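# Lay the towel flat, lengthwise forward, beside the basket

## Task

Get the towel lying flat in a single layer on the table, with its long edges aligned with the robot's forward direction (the +x axis, toward the far edge). Its edges must be at least one finger-width from the table edge, at least two finger-widths from the basket rim, and more than a hand-width from either arm's base column. The basket must stay upright with its entire base on the table, no more than three finger-widths from where it began, turned roughly as before. At the end both grippers must have released everything and moved away, and the towel and basket must stay in place without the robot holding them.

## Robot and tools

Robot: two arms, left_arm and right_arm, each ending in a two-finger parallel gripper. Scene frame: origin on the table top midway between the arms, +x out across the table (away from the robot), +z up, and left_arm on the +y side. The names left and right are only labels and do not match image sides. Base roots: left_arm at (+0.041, +0.375, 0) m with quat_wxyz (+0.998, 0, 0, -0.061); right_arm at (-0.046, -0.227, 0) m with quat_wxyz (+0.996, 0, 0, +0.085).

Gripper axes: the fingers extend along the gripper's +z and close along its y. end_effector_position is the point between the pads, about 1 cm short of the fingertips. Joint ranges in rad, base to hand: waist -2.618 to 3.054, shoulder 0.000 to 3.142, elbow 0.000 to 3.142, wrist pitch -1.571 to 1.571, wrist yaw -1.571 to 1.571, wrist roll -2.094 to 2.094. Elbows never fully straighten.

The number row: every motion argument is one flat list of 14 numbers, each in [-1, 1], covering both arms even if only one moves. Order: dx, dy, dz, rx, ry, rz, opening for left_arm, then the same seven for right_arm. The first six are an offset, not a pose. They are expressed in that gripper's own axes and scaled so that 1.0 equals 0.6 m of travel or 180 degrees of turn. rx, ry, rz form one rotation vector. Opening is absolute: +1 is fully open (0.094 m) and -1 is shut.

execute_actions(actions): actions is a list of actions. Each action is a table of up to 15 rows, one row per control step of 1/30 s. If fewer than 15 rows are given, the last row repeats for the remaining steps. Every row's offset is measured from the gripper's measured pose when that action began, not from the previous row, so rows do not add up. For a call's first action, the reference is the last pose reported in this scene. Passing an empty list only returns the state and images.

move(target, speed, blocking): target is one 14-number row. Its offsets are taken from the pose in the latest result that showed one. Each gripper follows a straight path toward its target, turning the shorter way round, and both paths finish together within 0.5 to 10 s. Past 10 s the move stops short. speed is the top path speed in m/s, 0.002 to 0.5, default 0.25, and turning is capped at twice that value in rad/s. The opening is sent at the start of the move. Paths ignore obstacles and the other arm. Grippers lag, drift and may overshoot the speed near full reach. Faster contact and targets set deeper past contact both press harder. With blocking=false the result comes back after 0.5 s while the arm keeps going. Further moves or actions are then refused until a result shows the end, so call wait or stop first.

wait(seconds): 0 to 10 s. The arms hold their last command, and a running move carries on. stop(): brakes a running move, which needs room. The fingers do not stop with it. zoom_image(camera, region): camera is one of cam_head_left, cam_head_right, cam_high, cam_left_wrist, cam_right_wrist. region is [x0, y0, x1, y1] in pixels of that camera's latest 504x504 image, top-left at (0,0), no more than 504 by 504. read_manual(section) only returns the licence text ("licences"). finished_scene(scene) ends the scene for good and reports success.

Cameras: both head cameras sit behind the robot at about x -0.17 to -0.18, z 0.97, looking down. cam_high is near (0.19, -0.49, 1.01). Each wrist camera rides on its gripper. Calibration (K, distortion, T_world_to_cam) is supplied but may be slightly off.

Low-level limits: at each step the commanded pose is clipped to within 70 mm and 16 degrees of the measured pose. A far target can therefore need several actions, and after each action the arm only reaches the last clipped pose. Arms tend to finish a centimetre or more low, and repeated zero offsets let them sink. To hold an arm still, first send the offset back to the wanted pose, then zeros, aiming higher if it still hangs.

Reading results: the state line gives each gripper's position (m) and quat_wxyz in the scene frame. Printed positions get less accurate at long reach. "Hand target" lines show where the controller is currently driving each gripper. grip_measured reports the finger gap on the command scale, and the last entry of Joint positions is the gap in metres. Readings can be off by about 1 mm. To grip, command roughly 0.03 below grip_measured, or less for a lighter hold. Pad force tops out near 50 to 62 N and is weaker on parts under 2 mm thick. "pose unreachable" means the clearance check altered or blocked that arm's command. HELD in step readings marks steps where an arm was held back. A move result adds a "move:" line with its ending (done, off_target, moving, held, fault), limits (paced = pose clipped; held = steps blocked, after which the arm may surge) and each gripper's remaining distance. MOTOR HOT appears from 75 °C. At 90 °C the arm is stopped for 10 s, and at 100 °C it goes limp and falls, reported as OVER-TEMPERATURE FAULT. FAULT lines mark other stops.

Avoid: knocking anything off the table, letting the arms collide or push on each other, dropping or slamming objects, and pressing hard into the table or basket. A held part may get brief outside tugs. Before finishing, open both grippers and lift them away.

Each tool is called after "Call:" as a command line: name --argument value for each argument, lists and objects as JSON in quotes; but a table of rows of numbers goes row by row, as --pt "numbers of a row", without its own name.

## Session

Call:
execute_actions --actions '[]'

Scene clock: 0.00 s.
left_arm: end_effector_position=(+0.2258, +0.0800, +0.3309) grip_measured=+1.000 end_effector_quat_wxyz=(+0.416, +0.655, +0.393, +0.493) | right_arm: end_effector_position=(+0.5725, -0.2925, +0.2265) grip_measured=+1.000 end_effector_quat_wxyz=(+0.458, +0.060, +0.884, +0.075)
Joint positions: left_arm=[-1.409  1.353  1.231 -0.584 -1.31   1.212  0.094] | right_arm=[-0.34   2.186  2.083 -0.519 -0.217  0.078  0.094]
Joint velocities: left_arm=[-0.032  0.002  0.007  0.066 -0.022 -0.022  0.   ] | right_arm=[ 0.002 -0.002  0.002 -0.022 -0.007  0.007  0.   ]
Motor temperatures (°C, as the motors report them): left_arm=[27 27 28 28 28 26] | right_arm=[25 27 27 27 25 26]
Hand target (left_arm): +0.226, +0.083, +0.336; +0.420, +0.650, +0.397, +0.494
Hand target (right_arm): +0.574, -0.292, +0.239; +0.471, +0.056, +0.877, +0.075

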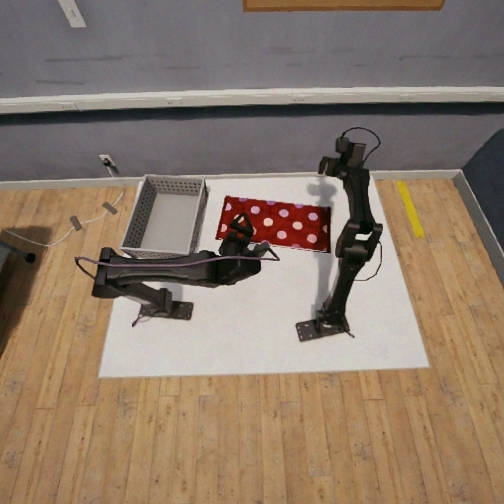

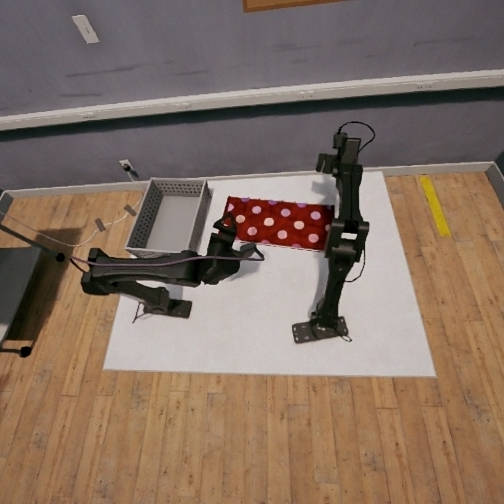

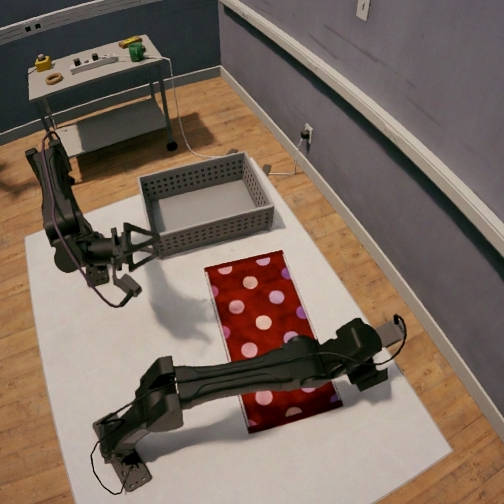

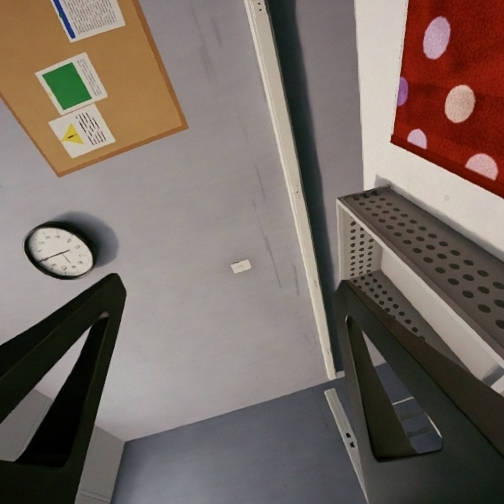

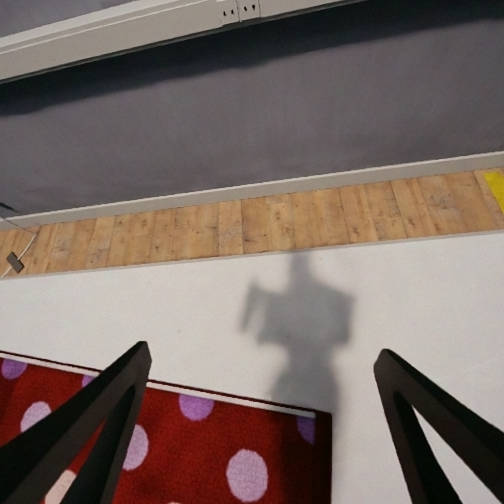

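Call:
zoom_image --camera "cam_high" --region '[170,230,390,450]'

Call:
zoom_image --camera "cam_head_left" --region '[190,150,370,290]'

Region (170, 230, 390, 450) of cam_high's 504x504 image, scaled by 2.291, with more detail than that image has.

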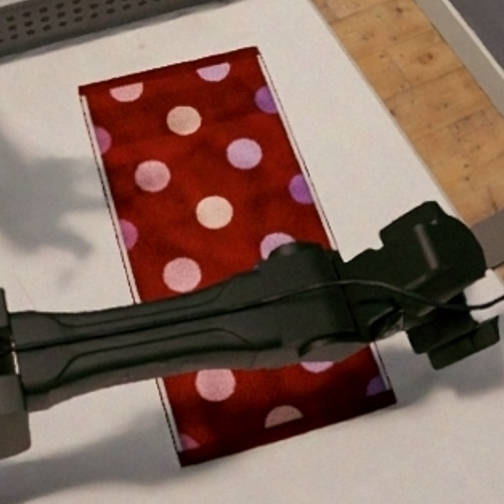

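Region (190, 150, 370, 290) of cam_head_left's 504x504 image, scaled by 2.800, with more detail than that image has.

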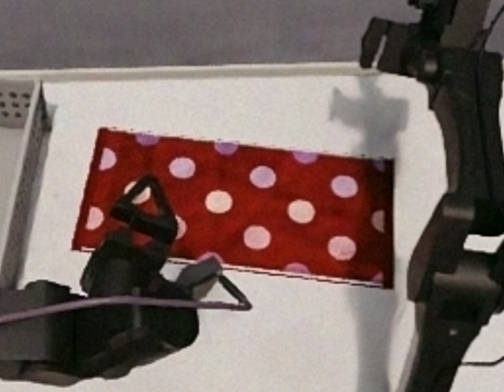

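Call:
move --target '[-0.003,-0.168,0.351,0.398,0.336,-0.529,-1,0.386,-0.067,-0.105,-0.175,0.289,-0.451,1]' --speed 0.35

Scene clock: 4.73 s.
left_arm: end_effector_position=(+0.4157, +0.0767, +0.2013) grip_measured=-0.982 end_effector_quat_wxyz=(+0.108, +0.010, +0.991, -0.081) | right_arm: end_effector_position=(+0.3884, -0.3006, +0.0630) grip_measured=+1.000 end_effector_quat_wxyz=(-0.000, -0.640, +0.768, +0.003)
Joint positions: left_arm=[-0.553  2.279  2.542 -1.564 -0.006 -0.655  0.001] | right_arm=[-0.342  2.271  1.994 -1.299 -0.003 -1.561  0.094]
Joint velocities: left_arm=[-0.007 -0.017  0.002 -0.007  0.037 -0.066 -0.001] | right_arm=[-0.012 -0.012 -0.007 -0.037 -0.081 -0.037  0.   ]
Motor temperatures (°C, as the motors report them): left_arm=[27 28 28 28 28 26] | right_arm=[25 29 27 27 25 26]
Hand target (left_arm): +0.416, +0.078, +0.204; +0.106, +0.005, +0.991, -0.084
Hand target (right_arm): +0.386, -0.295, +0.069; +0.003, -0.647, +0.762, +0.003
Off the commanded pose (left_arm): 0.005 m, 15 deg.
Off the commanded pose (right_arm): 0.008 m, 1 deg.
joint sent to its limit (left arm) — the command would take joint 4 (wrist pitch) past its lower limit, so that joint was sent only as far as its limit.
move: off_target (left_arm); limits=paced
camera_calibration (this result's frames):
cam_left_wrist: T_world_to_cam=[[0.0181834, -0.977881, 0.208368, 0.0177895], [-0.844438, 0.0965657, 0.526877, 0.256666], [-0.535344, -0.185535, -0.824004, 0.501691], [0, 0, 0, 1]] pos_world=[0.484993, 0.085692, 0.274457]
cam_right_wrist: T_world_to_cam=[[0.993256, -0.115501, -0.0100943, -0.417698], [-0.0944845, -0.85682, 0.506885, -0.201475], [-0.067195, -0.502513, -0.861954, 0.0217173], [0, 0, 0, 1]] pos_world=[0.397304, -0.209959, 0.116627]

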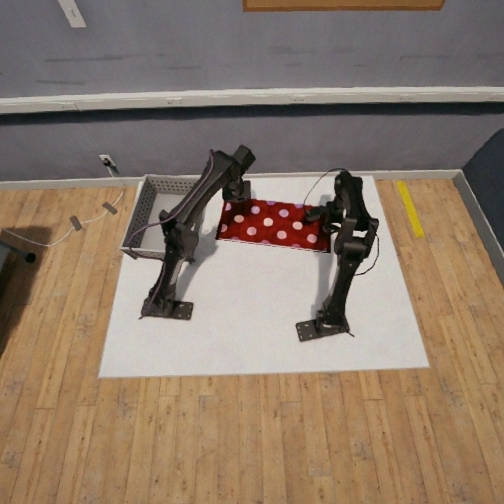

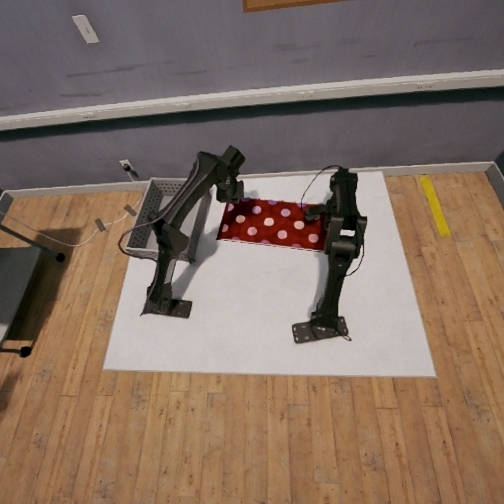

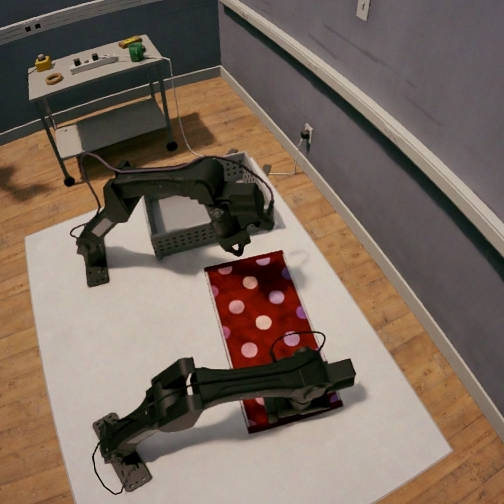

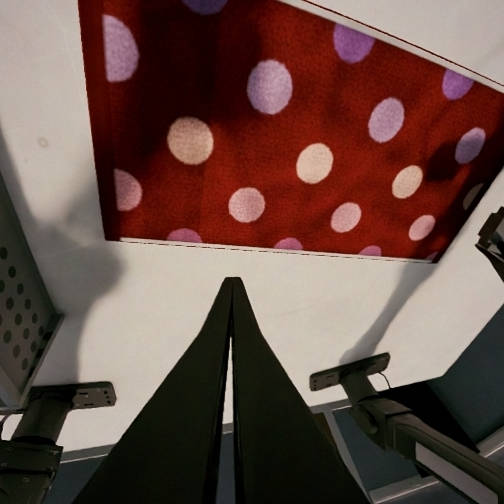

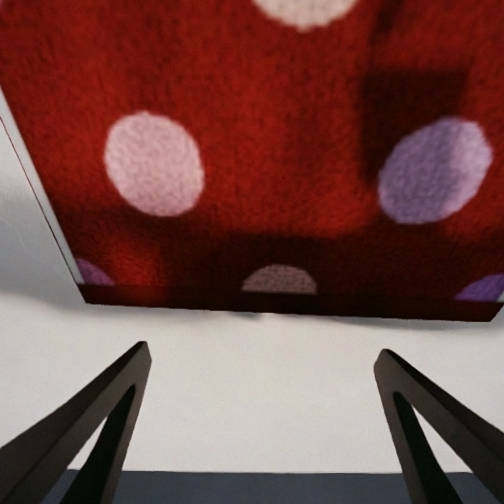

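Call:
move --target '[0.03,0.04,0.315,0,0,0,-1,-0.008,0,0.088,0,0,0,1]' --speed 0.1

Scene clock: 7.20 s.
left_arm: end_effector_position=(+0.4374, +0.0657, +0.0249) grip_measured=-0.982 end_effector_quat_wxyz=(+0.110, +0.011, +0.990, -0.082) | right_arm: end_effector_position=(+0.3893, -0.3016, +0.0212) grip_measured=+1.000 end_effector_quat_wxyz=(+0.001, -0.639, +0.769, -0.002)
Joint positions: left_arm=[-0.542  2.267  1.798 -0.825 -0.004 -0.643  0.001] | right_arm=[-0.342  2.286  1.853 -1.133  0.001 -1.558  0.094]
Joint velocities: left_arm=[ 0.002  0.002  0.007  0.022 -0.022  0.022 -0.   ] | right_arm=[-0.002  0.002  0.007 -0.037  0.007 -0.037  0.   ]
Motor temperatures (°C, as the motors report them): left_arm=[27 29 28 28 28 26] | right_arm=[25 29 27 27 25 26]
Hand target (left_arm): +0.440, +0.069, +0.012; +0.108, +0.010, +0.991, -0.080
Hand target (right_arm): +0.388, -0.296, +0.010; -0.000, -0.640, +0.768, +0.003
Off the commanded pose (left_arm): 0.014 m, 0 deg.
Off the commanded pose (right_arm): 0.012 m, 1 deg.
move: off_target (left_arm, right_arm)
camera_calibration (this result's frames):
cam_left_wrist: T_world_to_cam=[[0.0156519, -0.977185, 0.211813, 0.0443947], [-0.847173, 0.099558, 0.521906, 0.370183], [-0.531087, -0.187611, -0.826286, 0.364302], [0, 0, 0, 1]] pos_world=[0.50639, 0.0748742, 0.0984139]
cam_right_wrist: T_world_to_cam=[[0.992901, -0.118944, -0.000823777, -0.420181], [-0.101804, -0.853357, 0.51129, -0.177222], [-0.061518, -0.507576, -0.859408, -0.0185717], [0, 0, 0, 1]] pos_world=[0.398013, -0.210638, 0.0743049]

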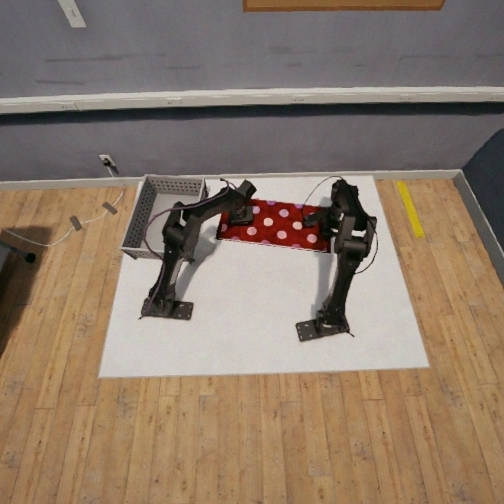

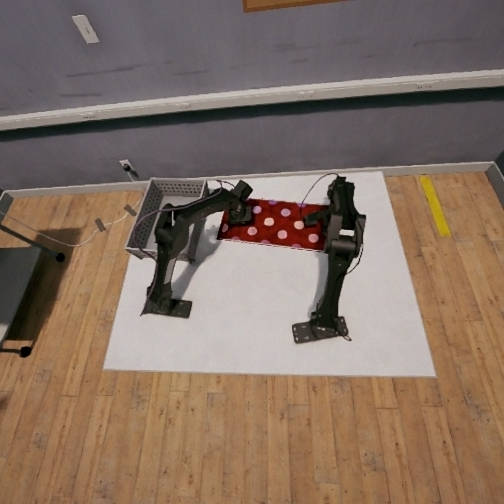

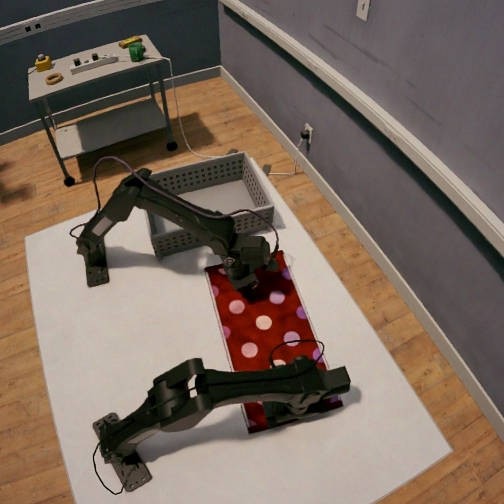

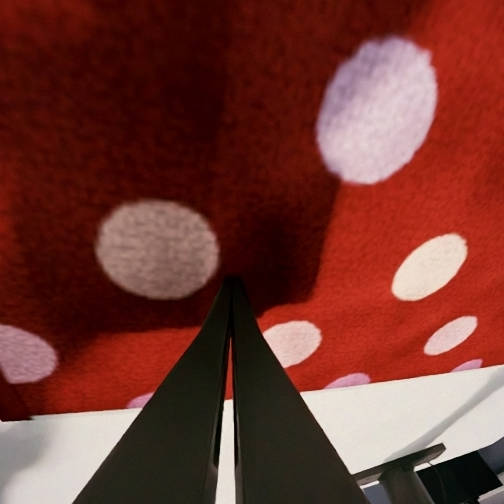

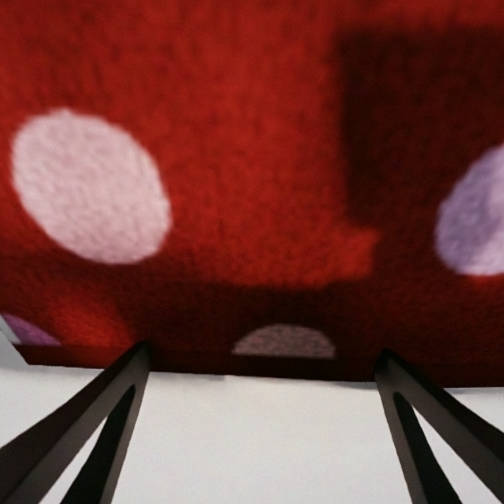

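Call:
execute_actions --actions '[[[0,0,0.015,0,0,0.028,-1,0,0.054,0.018,0,0,0.028,1]],[[0,0,0.015,0,0,0.028,-1,0,0.054,0.018,0,0,0.028,1]],[[0,0,0.015,0,0,0.028,-1,0,0.054,0.018,0,0,0.028,1]],[[0,0,0.015,0,0,0.028,-1,0,0.054,0.018,0,0,0.028,1]]]'

Scene clock: 9.33 s.
left_arm: end_effector_position=(+0.4379, +0.0643, +0.0252) grip_measured=-0.982 end_effector_quat_wxyz=(+0.123, +0.164, +0.976, -0.067) | right_arm: end_effector_position=(+0.3040, -0.2915, +0.0227) grip_measured=+1.000 end_effector_quat_wxyz=(+0.037, -0.504, +0.861, -0.058)
Joint positions: left_arm=[-0.542  2.267  1.798 -0.821  0.001 -0.332  0.001] | right_arm=[-0.335  1.854  1.192 -0.779  0.042 -1.227  0.094]
Joint velocities: left_arm=[-0.017  0.002 -0.007 -0.022  0.007 -0.051 -0.   ] | right_arm=[-0.002 -0.012 -0.027 -0.007  0.051  0.051  0.   ]
Motor temperatures (°C, as the motors report them): left_arm=[27 29 28 28 28 26] | right_arm=[25 29 27 27 25 26]
Hand target (left_arm): +0.440, +0.063, +0.017; +0.123, +0.169, +0.976, -0.066
Hand target (right_arm): +0.291, -0.281, +0.008; +0.024, -0.505, +0.862, -0.036
Off the commanded pose (left_arm): 0.009 m, 1 deg.
Off the commanded pose (right_arm): 0.023 m, 3 deg.
Step readings (end_effector_position; steps 1 to 15: 1st action; 16 to 30: 2nd action; 31 to 45: 3rd action; 46 to 60: 4th action):
0: left_arm (+0.4375, +0.0656, +0.0249) | right_arm (+0.3893, -0.3016, +0.0212)
1: left_arm (+0.4375, +0.0656, +0.0249) | right_arm (+0.3876, -0.3013, +0.0200)
2: left_arm (+0.4375, +0.0656, +0.0249) | right_arm (+0.3833, -0.3005, +0.0200)
4: left_arm (+0.4375, +0.0656, +0.0249) | right_arm (+0.3691, -0.2984, +0.0199)
8: left_arm (+0.4374, +0.0655, +0.0249) | right_arm (+0.3662, -0.2981, +0.0192)
15: left_arm (+0.4374, +0.0655, +0.0249) | right_arm (+0.3662, -0.2981, +0.0192)
16: left_arm (+0.4374, +0.0655, +0.0249) | right_arm (+0.3645, -0.2979, +0.0186)
17: left_arm (+0.4375, +0.0654, +0.0249) | right_arm (+0.3595, -0.2975, +0.0200)
19: left_arm (+0.4376, +0.0653, +0.0250) | right_arm (+0.3449, -0.2951, +0.0197)
23: left_arm (+0.4376, +0.0651, +0.0250) | right_arm (+0.3409, -0.2948, +0.0186)
30: left_arm (+0.4376, +0.0650, +0.0250) | right_arm (+0.3411, -0.2955, +0.0191)
31: left_arm (+0.4376, +0.0650, +0.0250) | right_arm (+0.3391, -0.2955, +0.0185)
32: left_arm (+0.4376, +0.0649, +0.0250) | right_arm (+0.3346, -0.2952, +0.0206)
34: left_arm (+0.4377, +0.0649, +0.0251) | right_arm (+0.3217, -0.2928, +0.0201)
38: left_arm (+0.4377, +0.0647, +0.0251) | right_arm (+0.3195, -0.2929, +0.0199)
45: left_arm (+0.4377, +0.0647, +0.0251) | right_arm (+0.3200, -0.2935, +0.0205)
46: left_arm (+0.4377, +0.0647, +0.0251) | right_arm (+0.3182, -0.2935, +0.0200)
47: left_arm (+0.4377, +0.0646, +0.0251) | right_arm (+0.3145, -0.2933, +0.0220)
49: left_arm (+0.4378, +0.0645, +0.0251) | right_arm (+0.3044, -0.2906, +0.0216)
53: left_arm (+0.4378, +0.0644, +0.0252) | right_arm (+0.3036, -0.2908, +0.0220)
60: end_effector_position above
camera_calibration (this result's frames):
cam_left_wrist: T_world_to_cam=[[-0.285539, -0.947315, 0.145129, 0.174614], [-0.811087, 0.319535, 0.489934, 0.341363], [-0.510496, 0.022183, -0.859594, 0.342881], [0, 0, 0, 1]] pos_world=[0.501774, 0.0487312, 0.102151]
cam_right_wrist: T_world_to_cam=[[0.894954, -0.426572, 0.130743, -0.397181], [-0.429799, -0.745668, 0.509167, -0.0469367], [-0.119706, -0.511874, -0.850679, -0.00112187], [0, 0, 0, 1]] pos_world=[0.335151, -0.205, 0.0748727]

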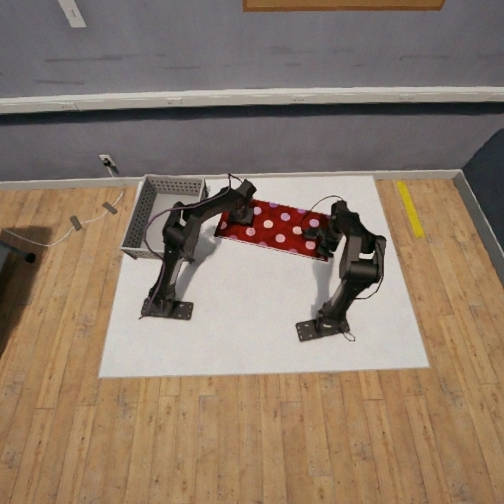

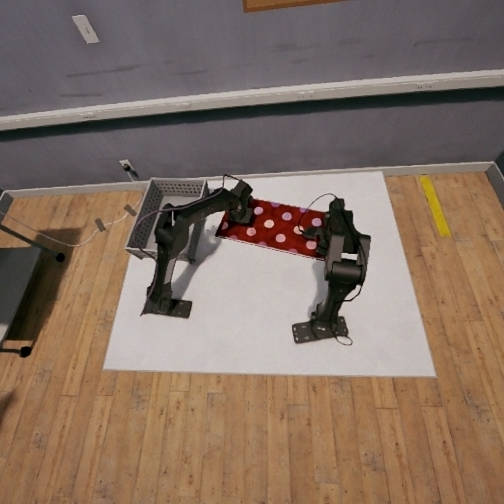

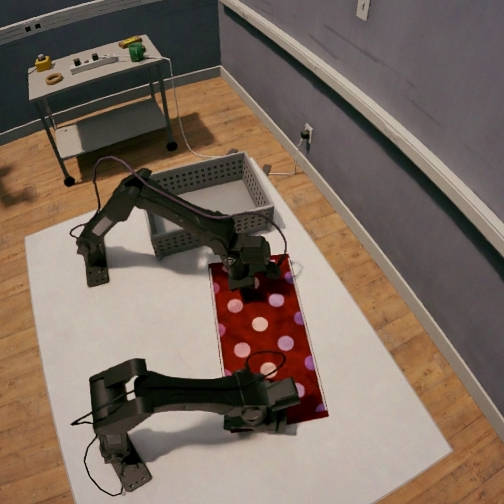

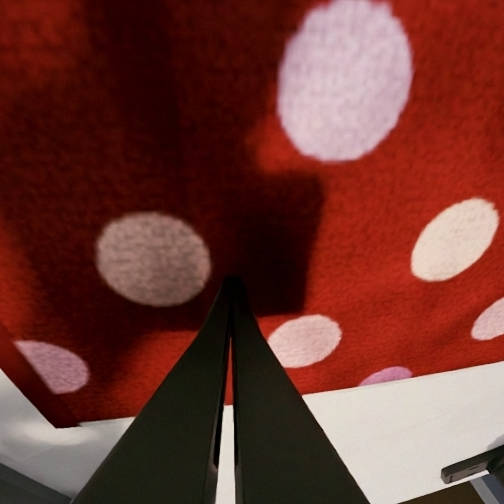

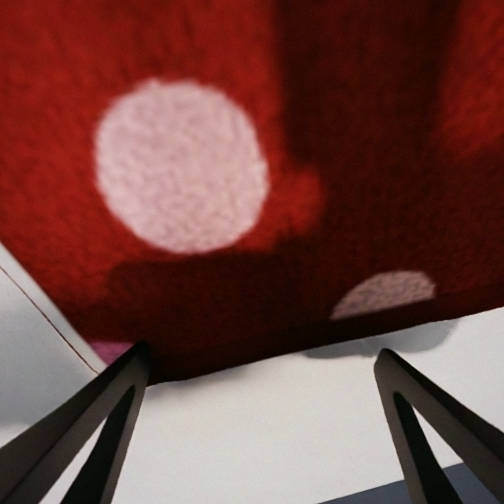

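Call:
move --target '[0,0,0.01,0,0,0,-1,-0.07,-0.07,-0.03,-0.044,0,0,-1]'

Call:
move --target '[0,0,0.01,0,0,0,-1,0,0,0.055,0,0,0,-1]' --speed 0.08

Call:
move --target '[0,0,0.01,0,0,0.1,-1,0,0.2,0.04,0,0,0.11,-1]' --speed 0.05

Scene clock: 10.63 s.
left_arm: end_effector_position=(+0.4378, +0.0643, +0.0252) grip_measured=-0.982 end_effector_quat_wxyz=(+0.123, +0.166, +0.976, -0.067) | right_arm: end_effector_position=(+0.3540, -0.2796, +0.0391) grip_measured=-0.985 end_effector_quat_wxyz=(-0.006, -0.505, +0.863, -0.002)
Joint positions: left_arm=[-0.542  2.267  1.798 -0.821  0.001 -0.33   0.001] | right_arm=[-0.299  2.126  1.665 -1.115  0.011 -1.187  0.001]
Joint velocities: left_arm=[ 0.007  0.002 -0.002  0.037  0.007 -0.022 -0.001] | right_arm=[-0.007  0.002  0.007 -0.037 -0.051 -0.007 -0.   ]
Motor temperatures (°C, as the motors report them): left_arm=[27 29 28 28 28 26] | right_arm=[25 30 27 27 25 26]
Hand target (left_arm): +0.439, +0.063, +0.019; +0.123, +0.165, +0.976, -0.067
Hand target (right_arm): +0.359, -0.274, +0.044; +0.002, -0.505, +0.863, +0.003
Off the commanded pose (left_arm): 0.006 m, 0 deg.
Off the commanded pose (right_arm): 0.010 m, 1 deg.
move: done
camera_calibration (this result's frames):
cam_left_wrist: T_world_to_cam=[[-0.287746, -0.946685, 0.144882, 0.175484], [-0.810431, 0.321301, 0.489866, 0.340947], [-0.510299, 0.02354, -0.859675, 0.342689], [0, 0, 0, 1]] pos_world=[0.501683, 0.0485143, 0.102159]
cam_right_wrist: T_world_to_cam=[[0.901572, -0.432552, -0.00816717, -0.437589], [-0.365521, -0.771687, 0.520475, -0.0553099], [-0.231435, -0.46626, -0.853838, 0.0772973], [0, 0, 0, 1]] pos_world=[0.39219, -0.195921, 0.0912129]

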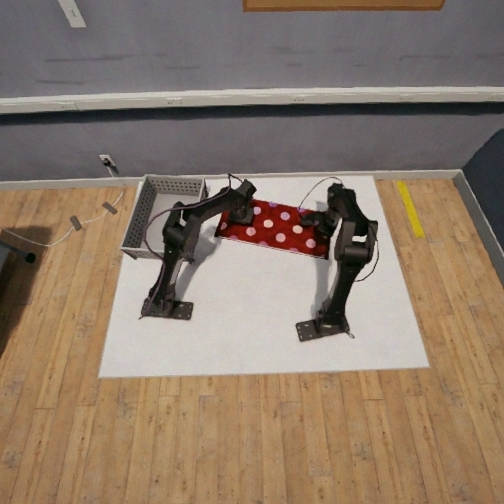

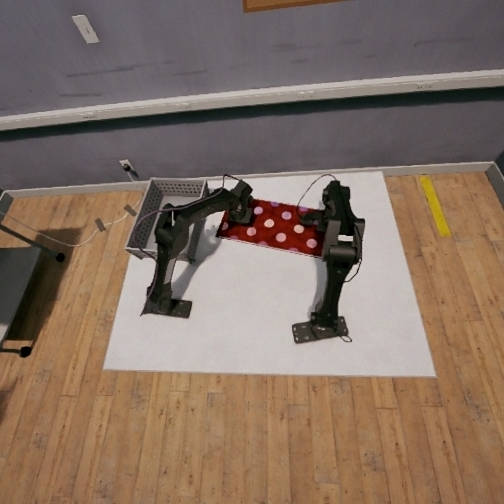

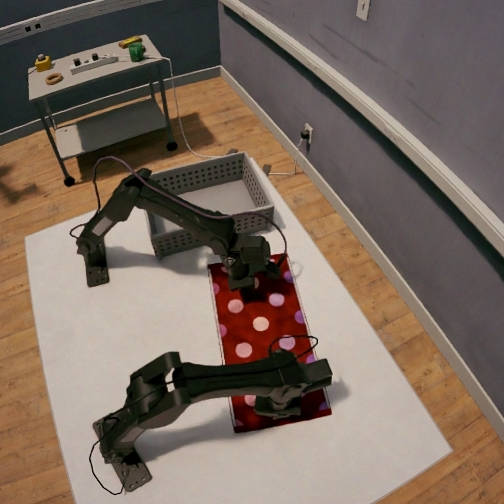

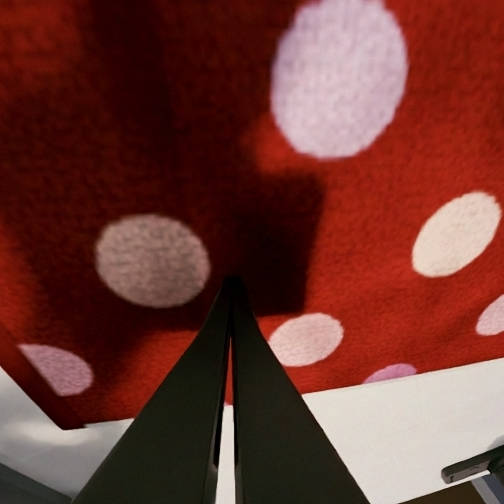

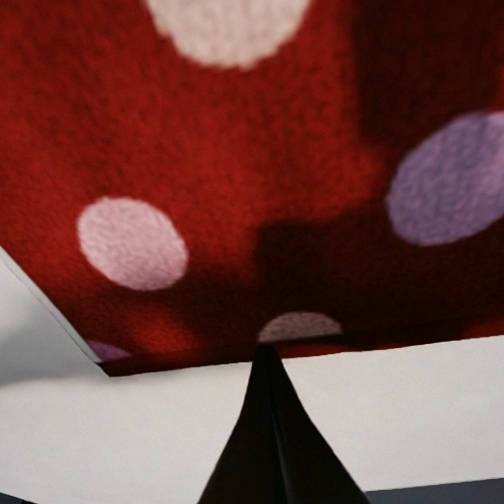

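Scene clock: 11.33 s.
left_arm: end_effector_position=(+0.4378, +0.0643, +0.0252) grip_measured=-0.982 end_effector_quat_wxyz=(+0.123, +0.166, +0.976, -0.067) | right_arm: end_effector_position=(+0.3523, -0.2800, +0.0188) grip_measured=-0.985 end_effector_quat_wxyz=(-0.008, -0.505, +0.863, -0.003)
Joint positions: left_arm=[-0.542  2.267  1.798 -0.821  0.001 -0.33   0.001] | right_arm=[-0.299  2.144  1.609 -1.045  0.014 -1.187  0.001]
Joint velocities: left_arm=[-0.007 -0.012 -0.002 -0.037 -0.007 -0.081  0.   ] | right_arm=[ 0.002  0.012 -0.002  0.066 -0.051  0.022 -0.   ]
Motor temperatures (°C, as the motors report them): left_arm=[27 30 28 28 28 26] | right_arm=[25 30 27 27 25 26]
Hand target (left_arm): +0.439, +0.063, +0.020; +0.123, +0.166, +0.976, -0.067
Hand target (right_arm): +0.353, -0.280, +0.006; -0.006, -0.505, +0.863, -0.002
Off the commanded pose (left_arm): 0.006 m, 0 deg.
Off the commanded pose (right_arm): 0.013 m, 0 deg.
move: off_target (right_arm)
camera_calibration (this result's frames):
cam_left_wrist: T_world_to_cam=[[-0.287746, -0.946685, 0.144882, 0.175484], [-0.810431, 0.321301, 0.489866, 0.340947], [-0.510299, 0.02354, -0.859675, 0.342689], [0, 0, 0, 1]] pos_world=[0.501683, 0.0485143, 0.102159]
cam_right_wrist: T_world_to_cam=[[0.901553, -0.432556, -0.00986982, -0.436368], [-0.363662, -0.769926, 0.524371, -0.0459827], [-0.234419, -0.469159, -0.851433, 0.0595734], [0, 0, 0, 1]] pos_world=[0.390652, -0.196207, 0.0705278]

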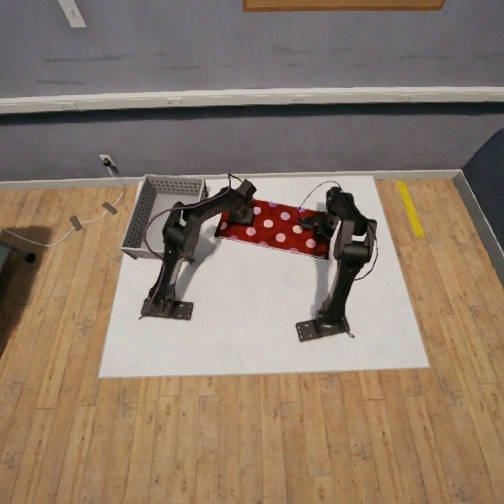

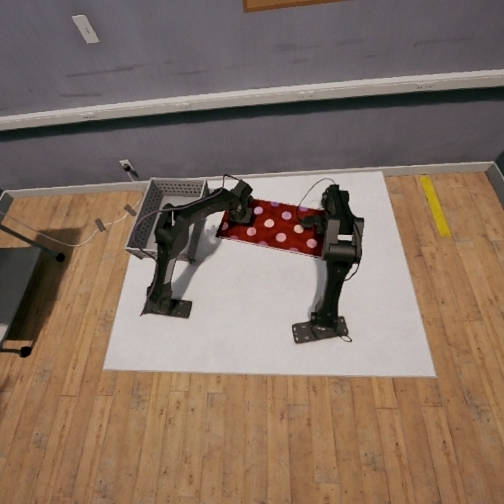

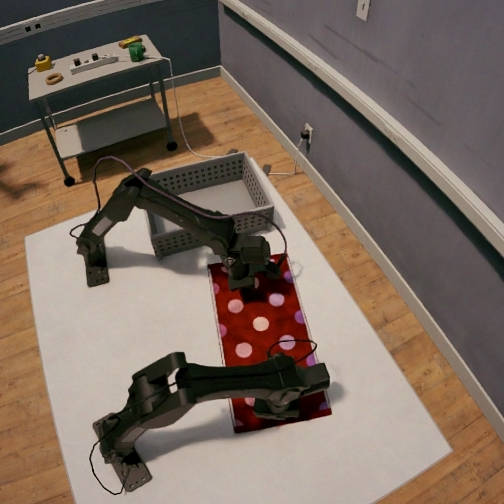

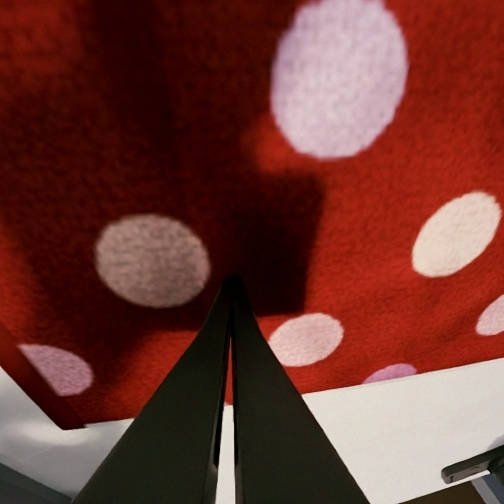

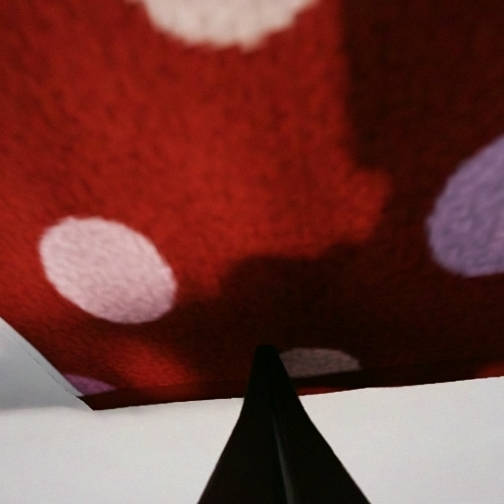

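Scene clock: 15.13 s.
left_arm: end_effector_position=(+0.4380, +0.0640, +0.0253) grip_measured=-0.982 end_effector_quat_wxyz=(+0.132, +0.312, +0.939, -0.048) | right_arm: end_effector_position=(+0.2891, -0.2399, +0.0173) grip_measured=-0.986 end_effector_quat_wxyz=(+0.050, -0.339, +0.938, -0.056)
Joint positions: left_arm=[-0.542  2.267  1.798 -0.819  0.002 -0.024  0.001] | right_arm=[-0.175  1.788  1.082 -0.731  0.071 -0.702  0.001]
Joint velocities: left_arm=[-0.012 -0.017 -0.002 -0.066  0.007  0.022  0.   ] | right_arm=[ 0.002  0.002  0.017  0.037 -0.007  0.007 -0.   ]
Motor temperatures (°C, as the motors report them): left_arm=[27 30 29 29 28 26] | right_arm=[25 30 27 27 25 26]
Hand target (left_arm): +0.439, +0.063, +0.019; +0.132, +0.316, +0.938, -0.047
Hand target (right_arm): +0.249, -0.223, -0.000; -0.008, -0.347, +0.938, -0.004
Off the commanded pose (left_arm): 0.006 m, 0 deg.
Off the commanded pose (right_arm): 0.051 m, 9 deg.
move: off_target (right_arm)
camera_calibration (this result's frames):
cam_left_wrist: T_world_to_cam=[[-0.556352, -0.82853, 0.0633323, 0.287455], [-0.712624, 0.514942, 0.476447, 0.286219], [-0.427363, 0.21994, -0.876919, 0.294383], [0, 0, 0, 1]] pos_world=[0.489701, 0.0260326, 0.103576]
cam_right_wrist: T_world_to_cam=[[0.679113, -0.721014, 0.137636, -0.369476], [-0.687298, -0.55876, 0.464122, 0.108014], [-0.257733, -0.409788, -0.875013, 0.083751], [0, 0, 0, 1]] pos_world=[0.346739, -0.171723, 0.0740046]

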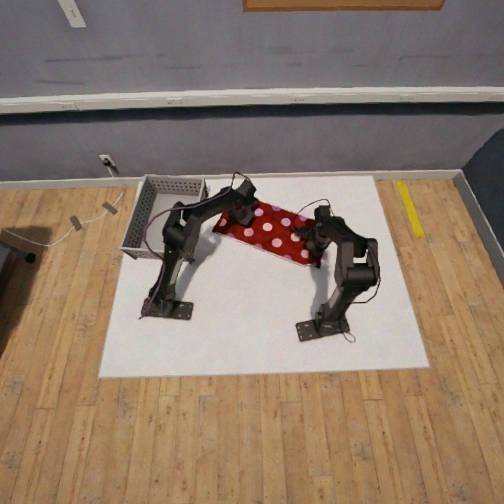

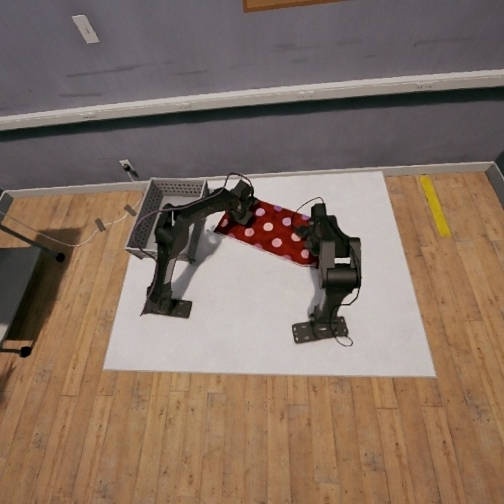

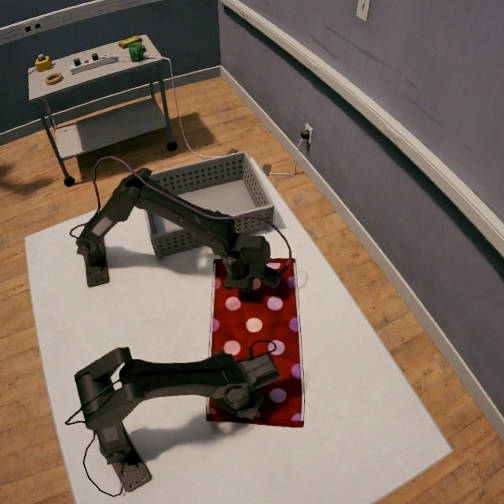

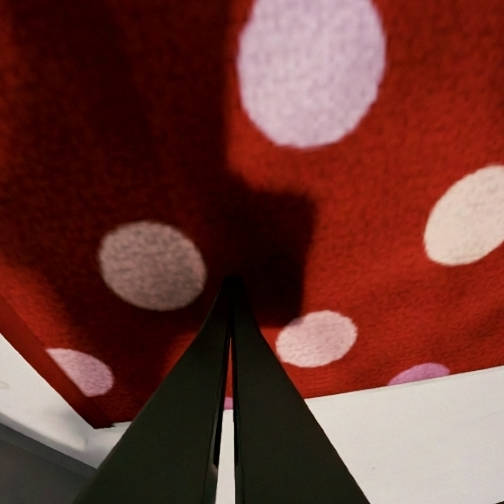

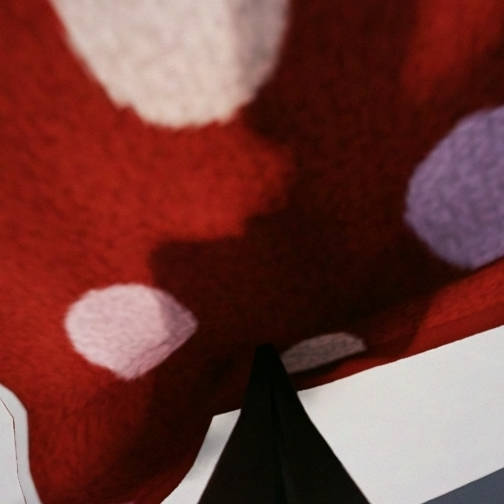

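Call:
move --target '[-0.045,-0.035,0.027,0,0,0.05,-1,0.105,0.195,-0.022,-0.03,0,0,-1]' --speed 0.05

Scene clock: 18.20 s.
left_arm: end_effector_position=(+0.4545, +0.0335, +0.0261) grip_measured=-0.982 end_effector_quat_wxyz=(+0.146, +0.377, +0.914, -0.039) | right_arm: end_effector_position=(+0.1857, -0.1934, +0.0175) grip_measured=-0.986 end_effector_quat_wxyz=(+0.059, -0.337, +0.939, -0.029)
Joint positions: left_arm=[-0.573  2.387  2.002 -0.882 -0.013  0.088  0.001] | right_arm=[-0.005  1.413  0.698 -0.728  0.035 -0.525  0.001]
Joint velocities: left_arm=[ 0.002 -0.017  0.022 -0.051 -0.037 -0.051 -0.   ] | right_arm=[-0.027  0.002 -0.007 -0.051 -0.066  0.022 -0.   ]
Motor temperatures (°C, as the motors report them): left_arm=[27 31 29 29 28 26] | right_arm=[25 30 27 27 25 26]
Hand target (left_arm): +0.450, +0.029, +0.018; +0.136, +0.385, +0.912, -0.038
Hand target (right_arm): +0.166, -0.189, +0.013; +0.034, -0.340, +0.940, -0.010
Off the commanded pose (left_arm): 0.011 m, 2 deg.
Off the commanded pose (right_arm): 0.022 m, 3 deg.
move: off_target (left_arm, right_arm)
camera_calibration (this result's frames):
cam_left_wrist: T_world_to_cam=[[-0.663277, -0.748153, 0.0181688, 0.318356], [-0.659726, 0.595999, 0.457762, 0.287073], [-0.353305, 0.291637, -0.888889, 0.273165], [0, 0, 0, 1]] pos_world=[0.497058, -0.0125816, 0.105618]
cam_right_wrist: T_world_to_cam=[[0.679223, -0.727877, 0.0940758, -0.266349], [-0.686549, -0.584821, 0.432012, 0.0582488], [-0.259434, -0.35802, -0.896948, 0.0870392], [0, 0, 0, 1]] pos_world=[0.243482, -0.128643, 0.0779624]

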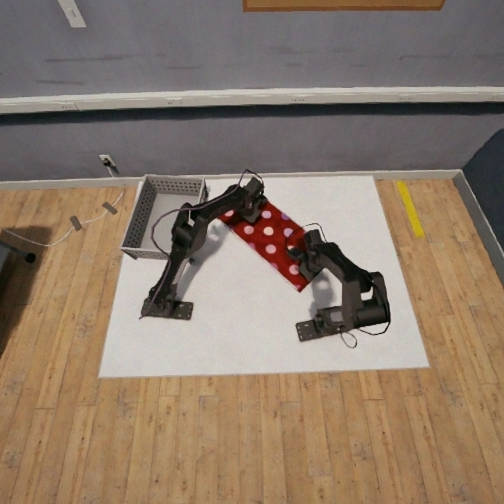

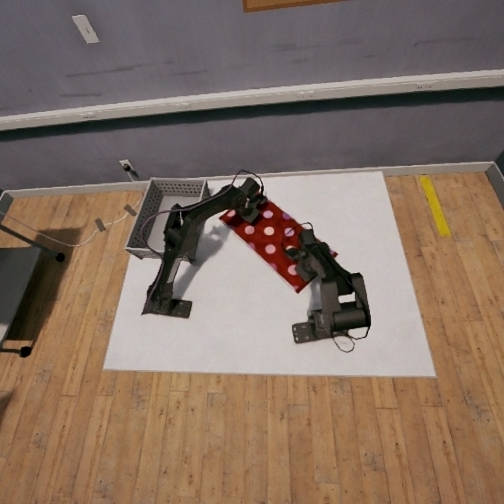

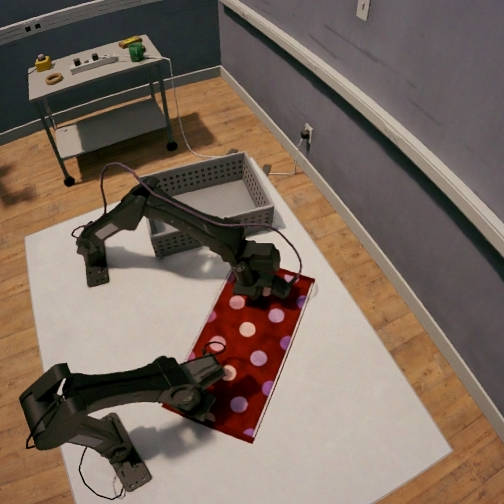

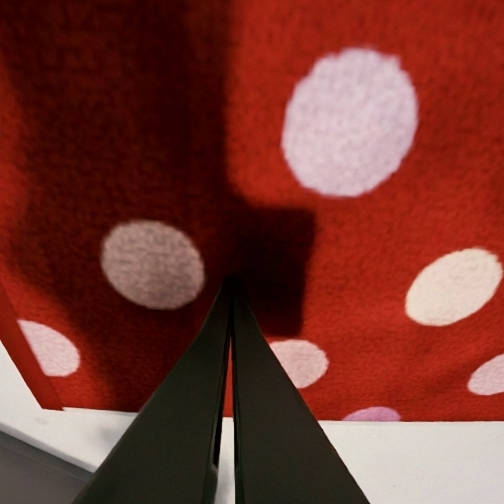

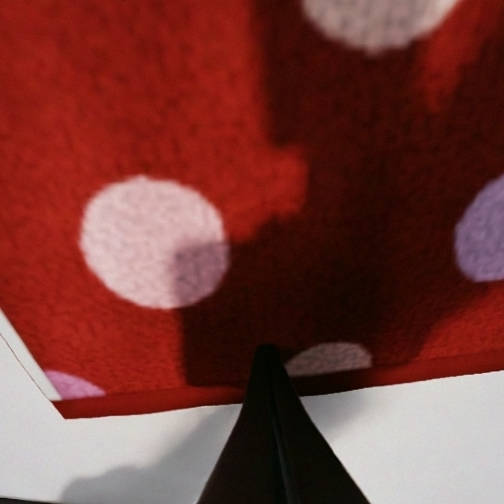

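Call:
move --target '[0,0,0.01,0,0,0.12,-1,-0.033,0.25,-0.012,-0.02,0.02,0.11,-1]' --speed 0.06

Scene clock: 21.87 s.
left_arm: end_effector_position=(+0.4544, +0.0333, +0.0261) grip_measured=-0.982 end_effector_quat_wxyz=(+0.151, +0.538, +0.829, -0.012) | right_arm: end_effector_position=(+0.1068, -0.0700, +0.0128) grip_measured=-0.986 end_effector_quat_wxyz=(+0.028, -0.167, +0.985, -0.003)
Joint positions: left_arm=[-0.573  2.387  2.002 -0.882 -0.011  0.458  0.001] | right_arm=[ 0.655  1.446  0.712 -0.796  0.04   0.489  0.001]
Joint velocities: left_arm=[ 0.022  0.012  0.022 -0.037 -0.007  0.022  0.   ] | right_arm=[-0.002  0.002  0.007  0.007 -0.051  0.051 -0.   ]
Motor temperatures (°C, as the motors report them): left_arm=[27 31 29 29 28 26] | right_arm=[25 29 27 27 25 26]
Hand target (left_arm): +0.456, +0.032, +0.020; +0.151, +0.541, +0.827, -0.011
Hand target (right_arm): +0.102, -0.061, +0.012; +0.017, -0.171, +0.985, +0.009
Off the commanded pose (left_arm): 0.006 m, 0 deg.
Off the commanded pose (right_arm): 0.005 m, 1 deg.
move: done
camera_calibration (this result's frames):
cam_left_wrist: T_world_to_cam=[[-0.87855, -0.469535, -0.0876783, 0.409455], [-0.450361, 0.753121, 0.479566, 0.186144], [-0.159141, 0.460809, -0.873115, 0.178888], [0, 0, 0, 1]] pos_world=[0.472027, -0.0303681, 0.102822]
cam_right_wrist: T_world_to_cam=[[0.391105, -0.920238, 0.0141183, -0.104157], [-0.817869, -0.340482, 0.463857, 0.108956], [-0.422052, -0.192964, -0.885798, 0.135278], [0, 0, 0, 1]] pos_world=[0.186943, -0.0326479, 0.0707596]

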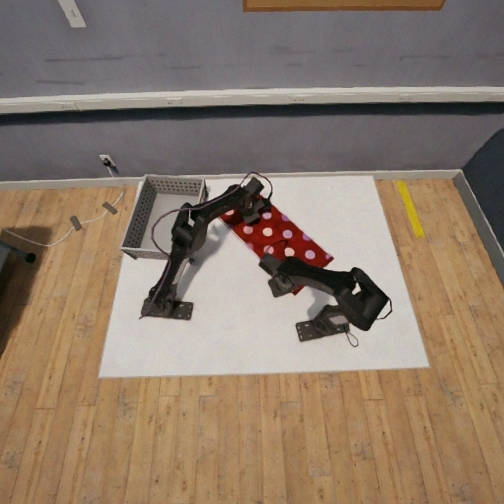

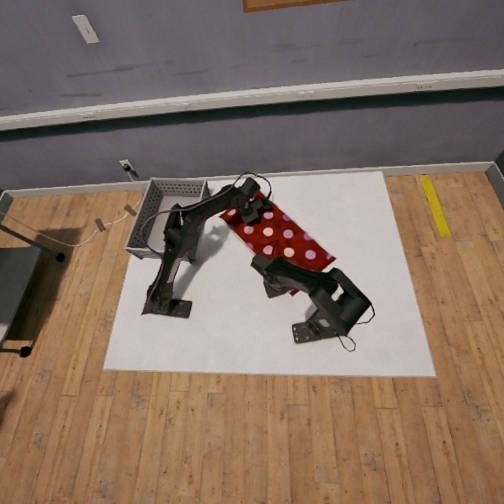

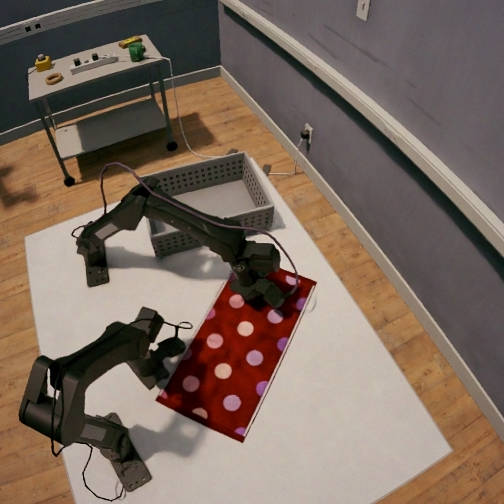

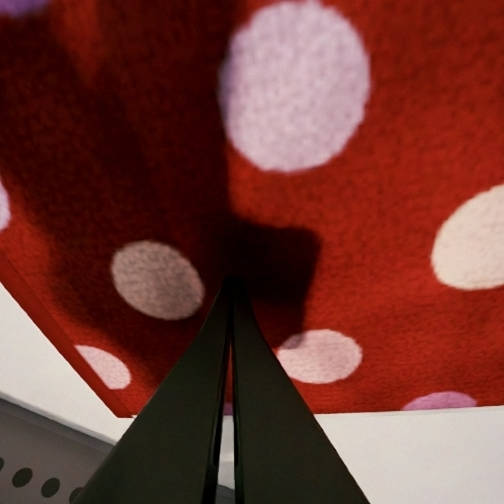

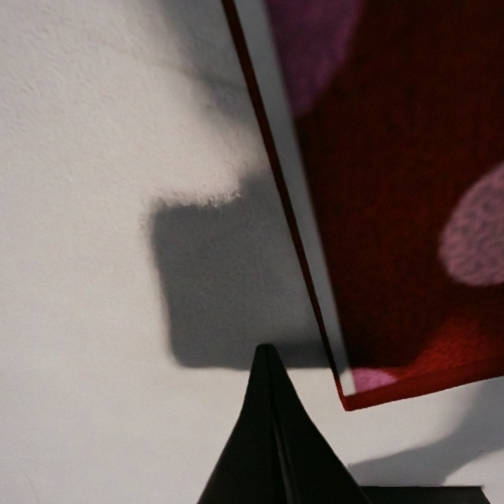

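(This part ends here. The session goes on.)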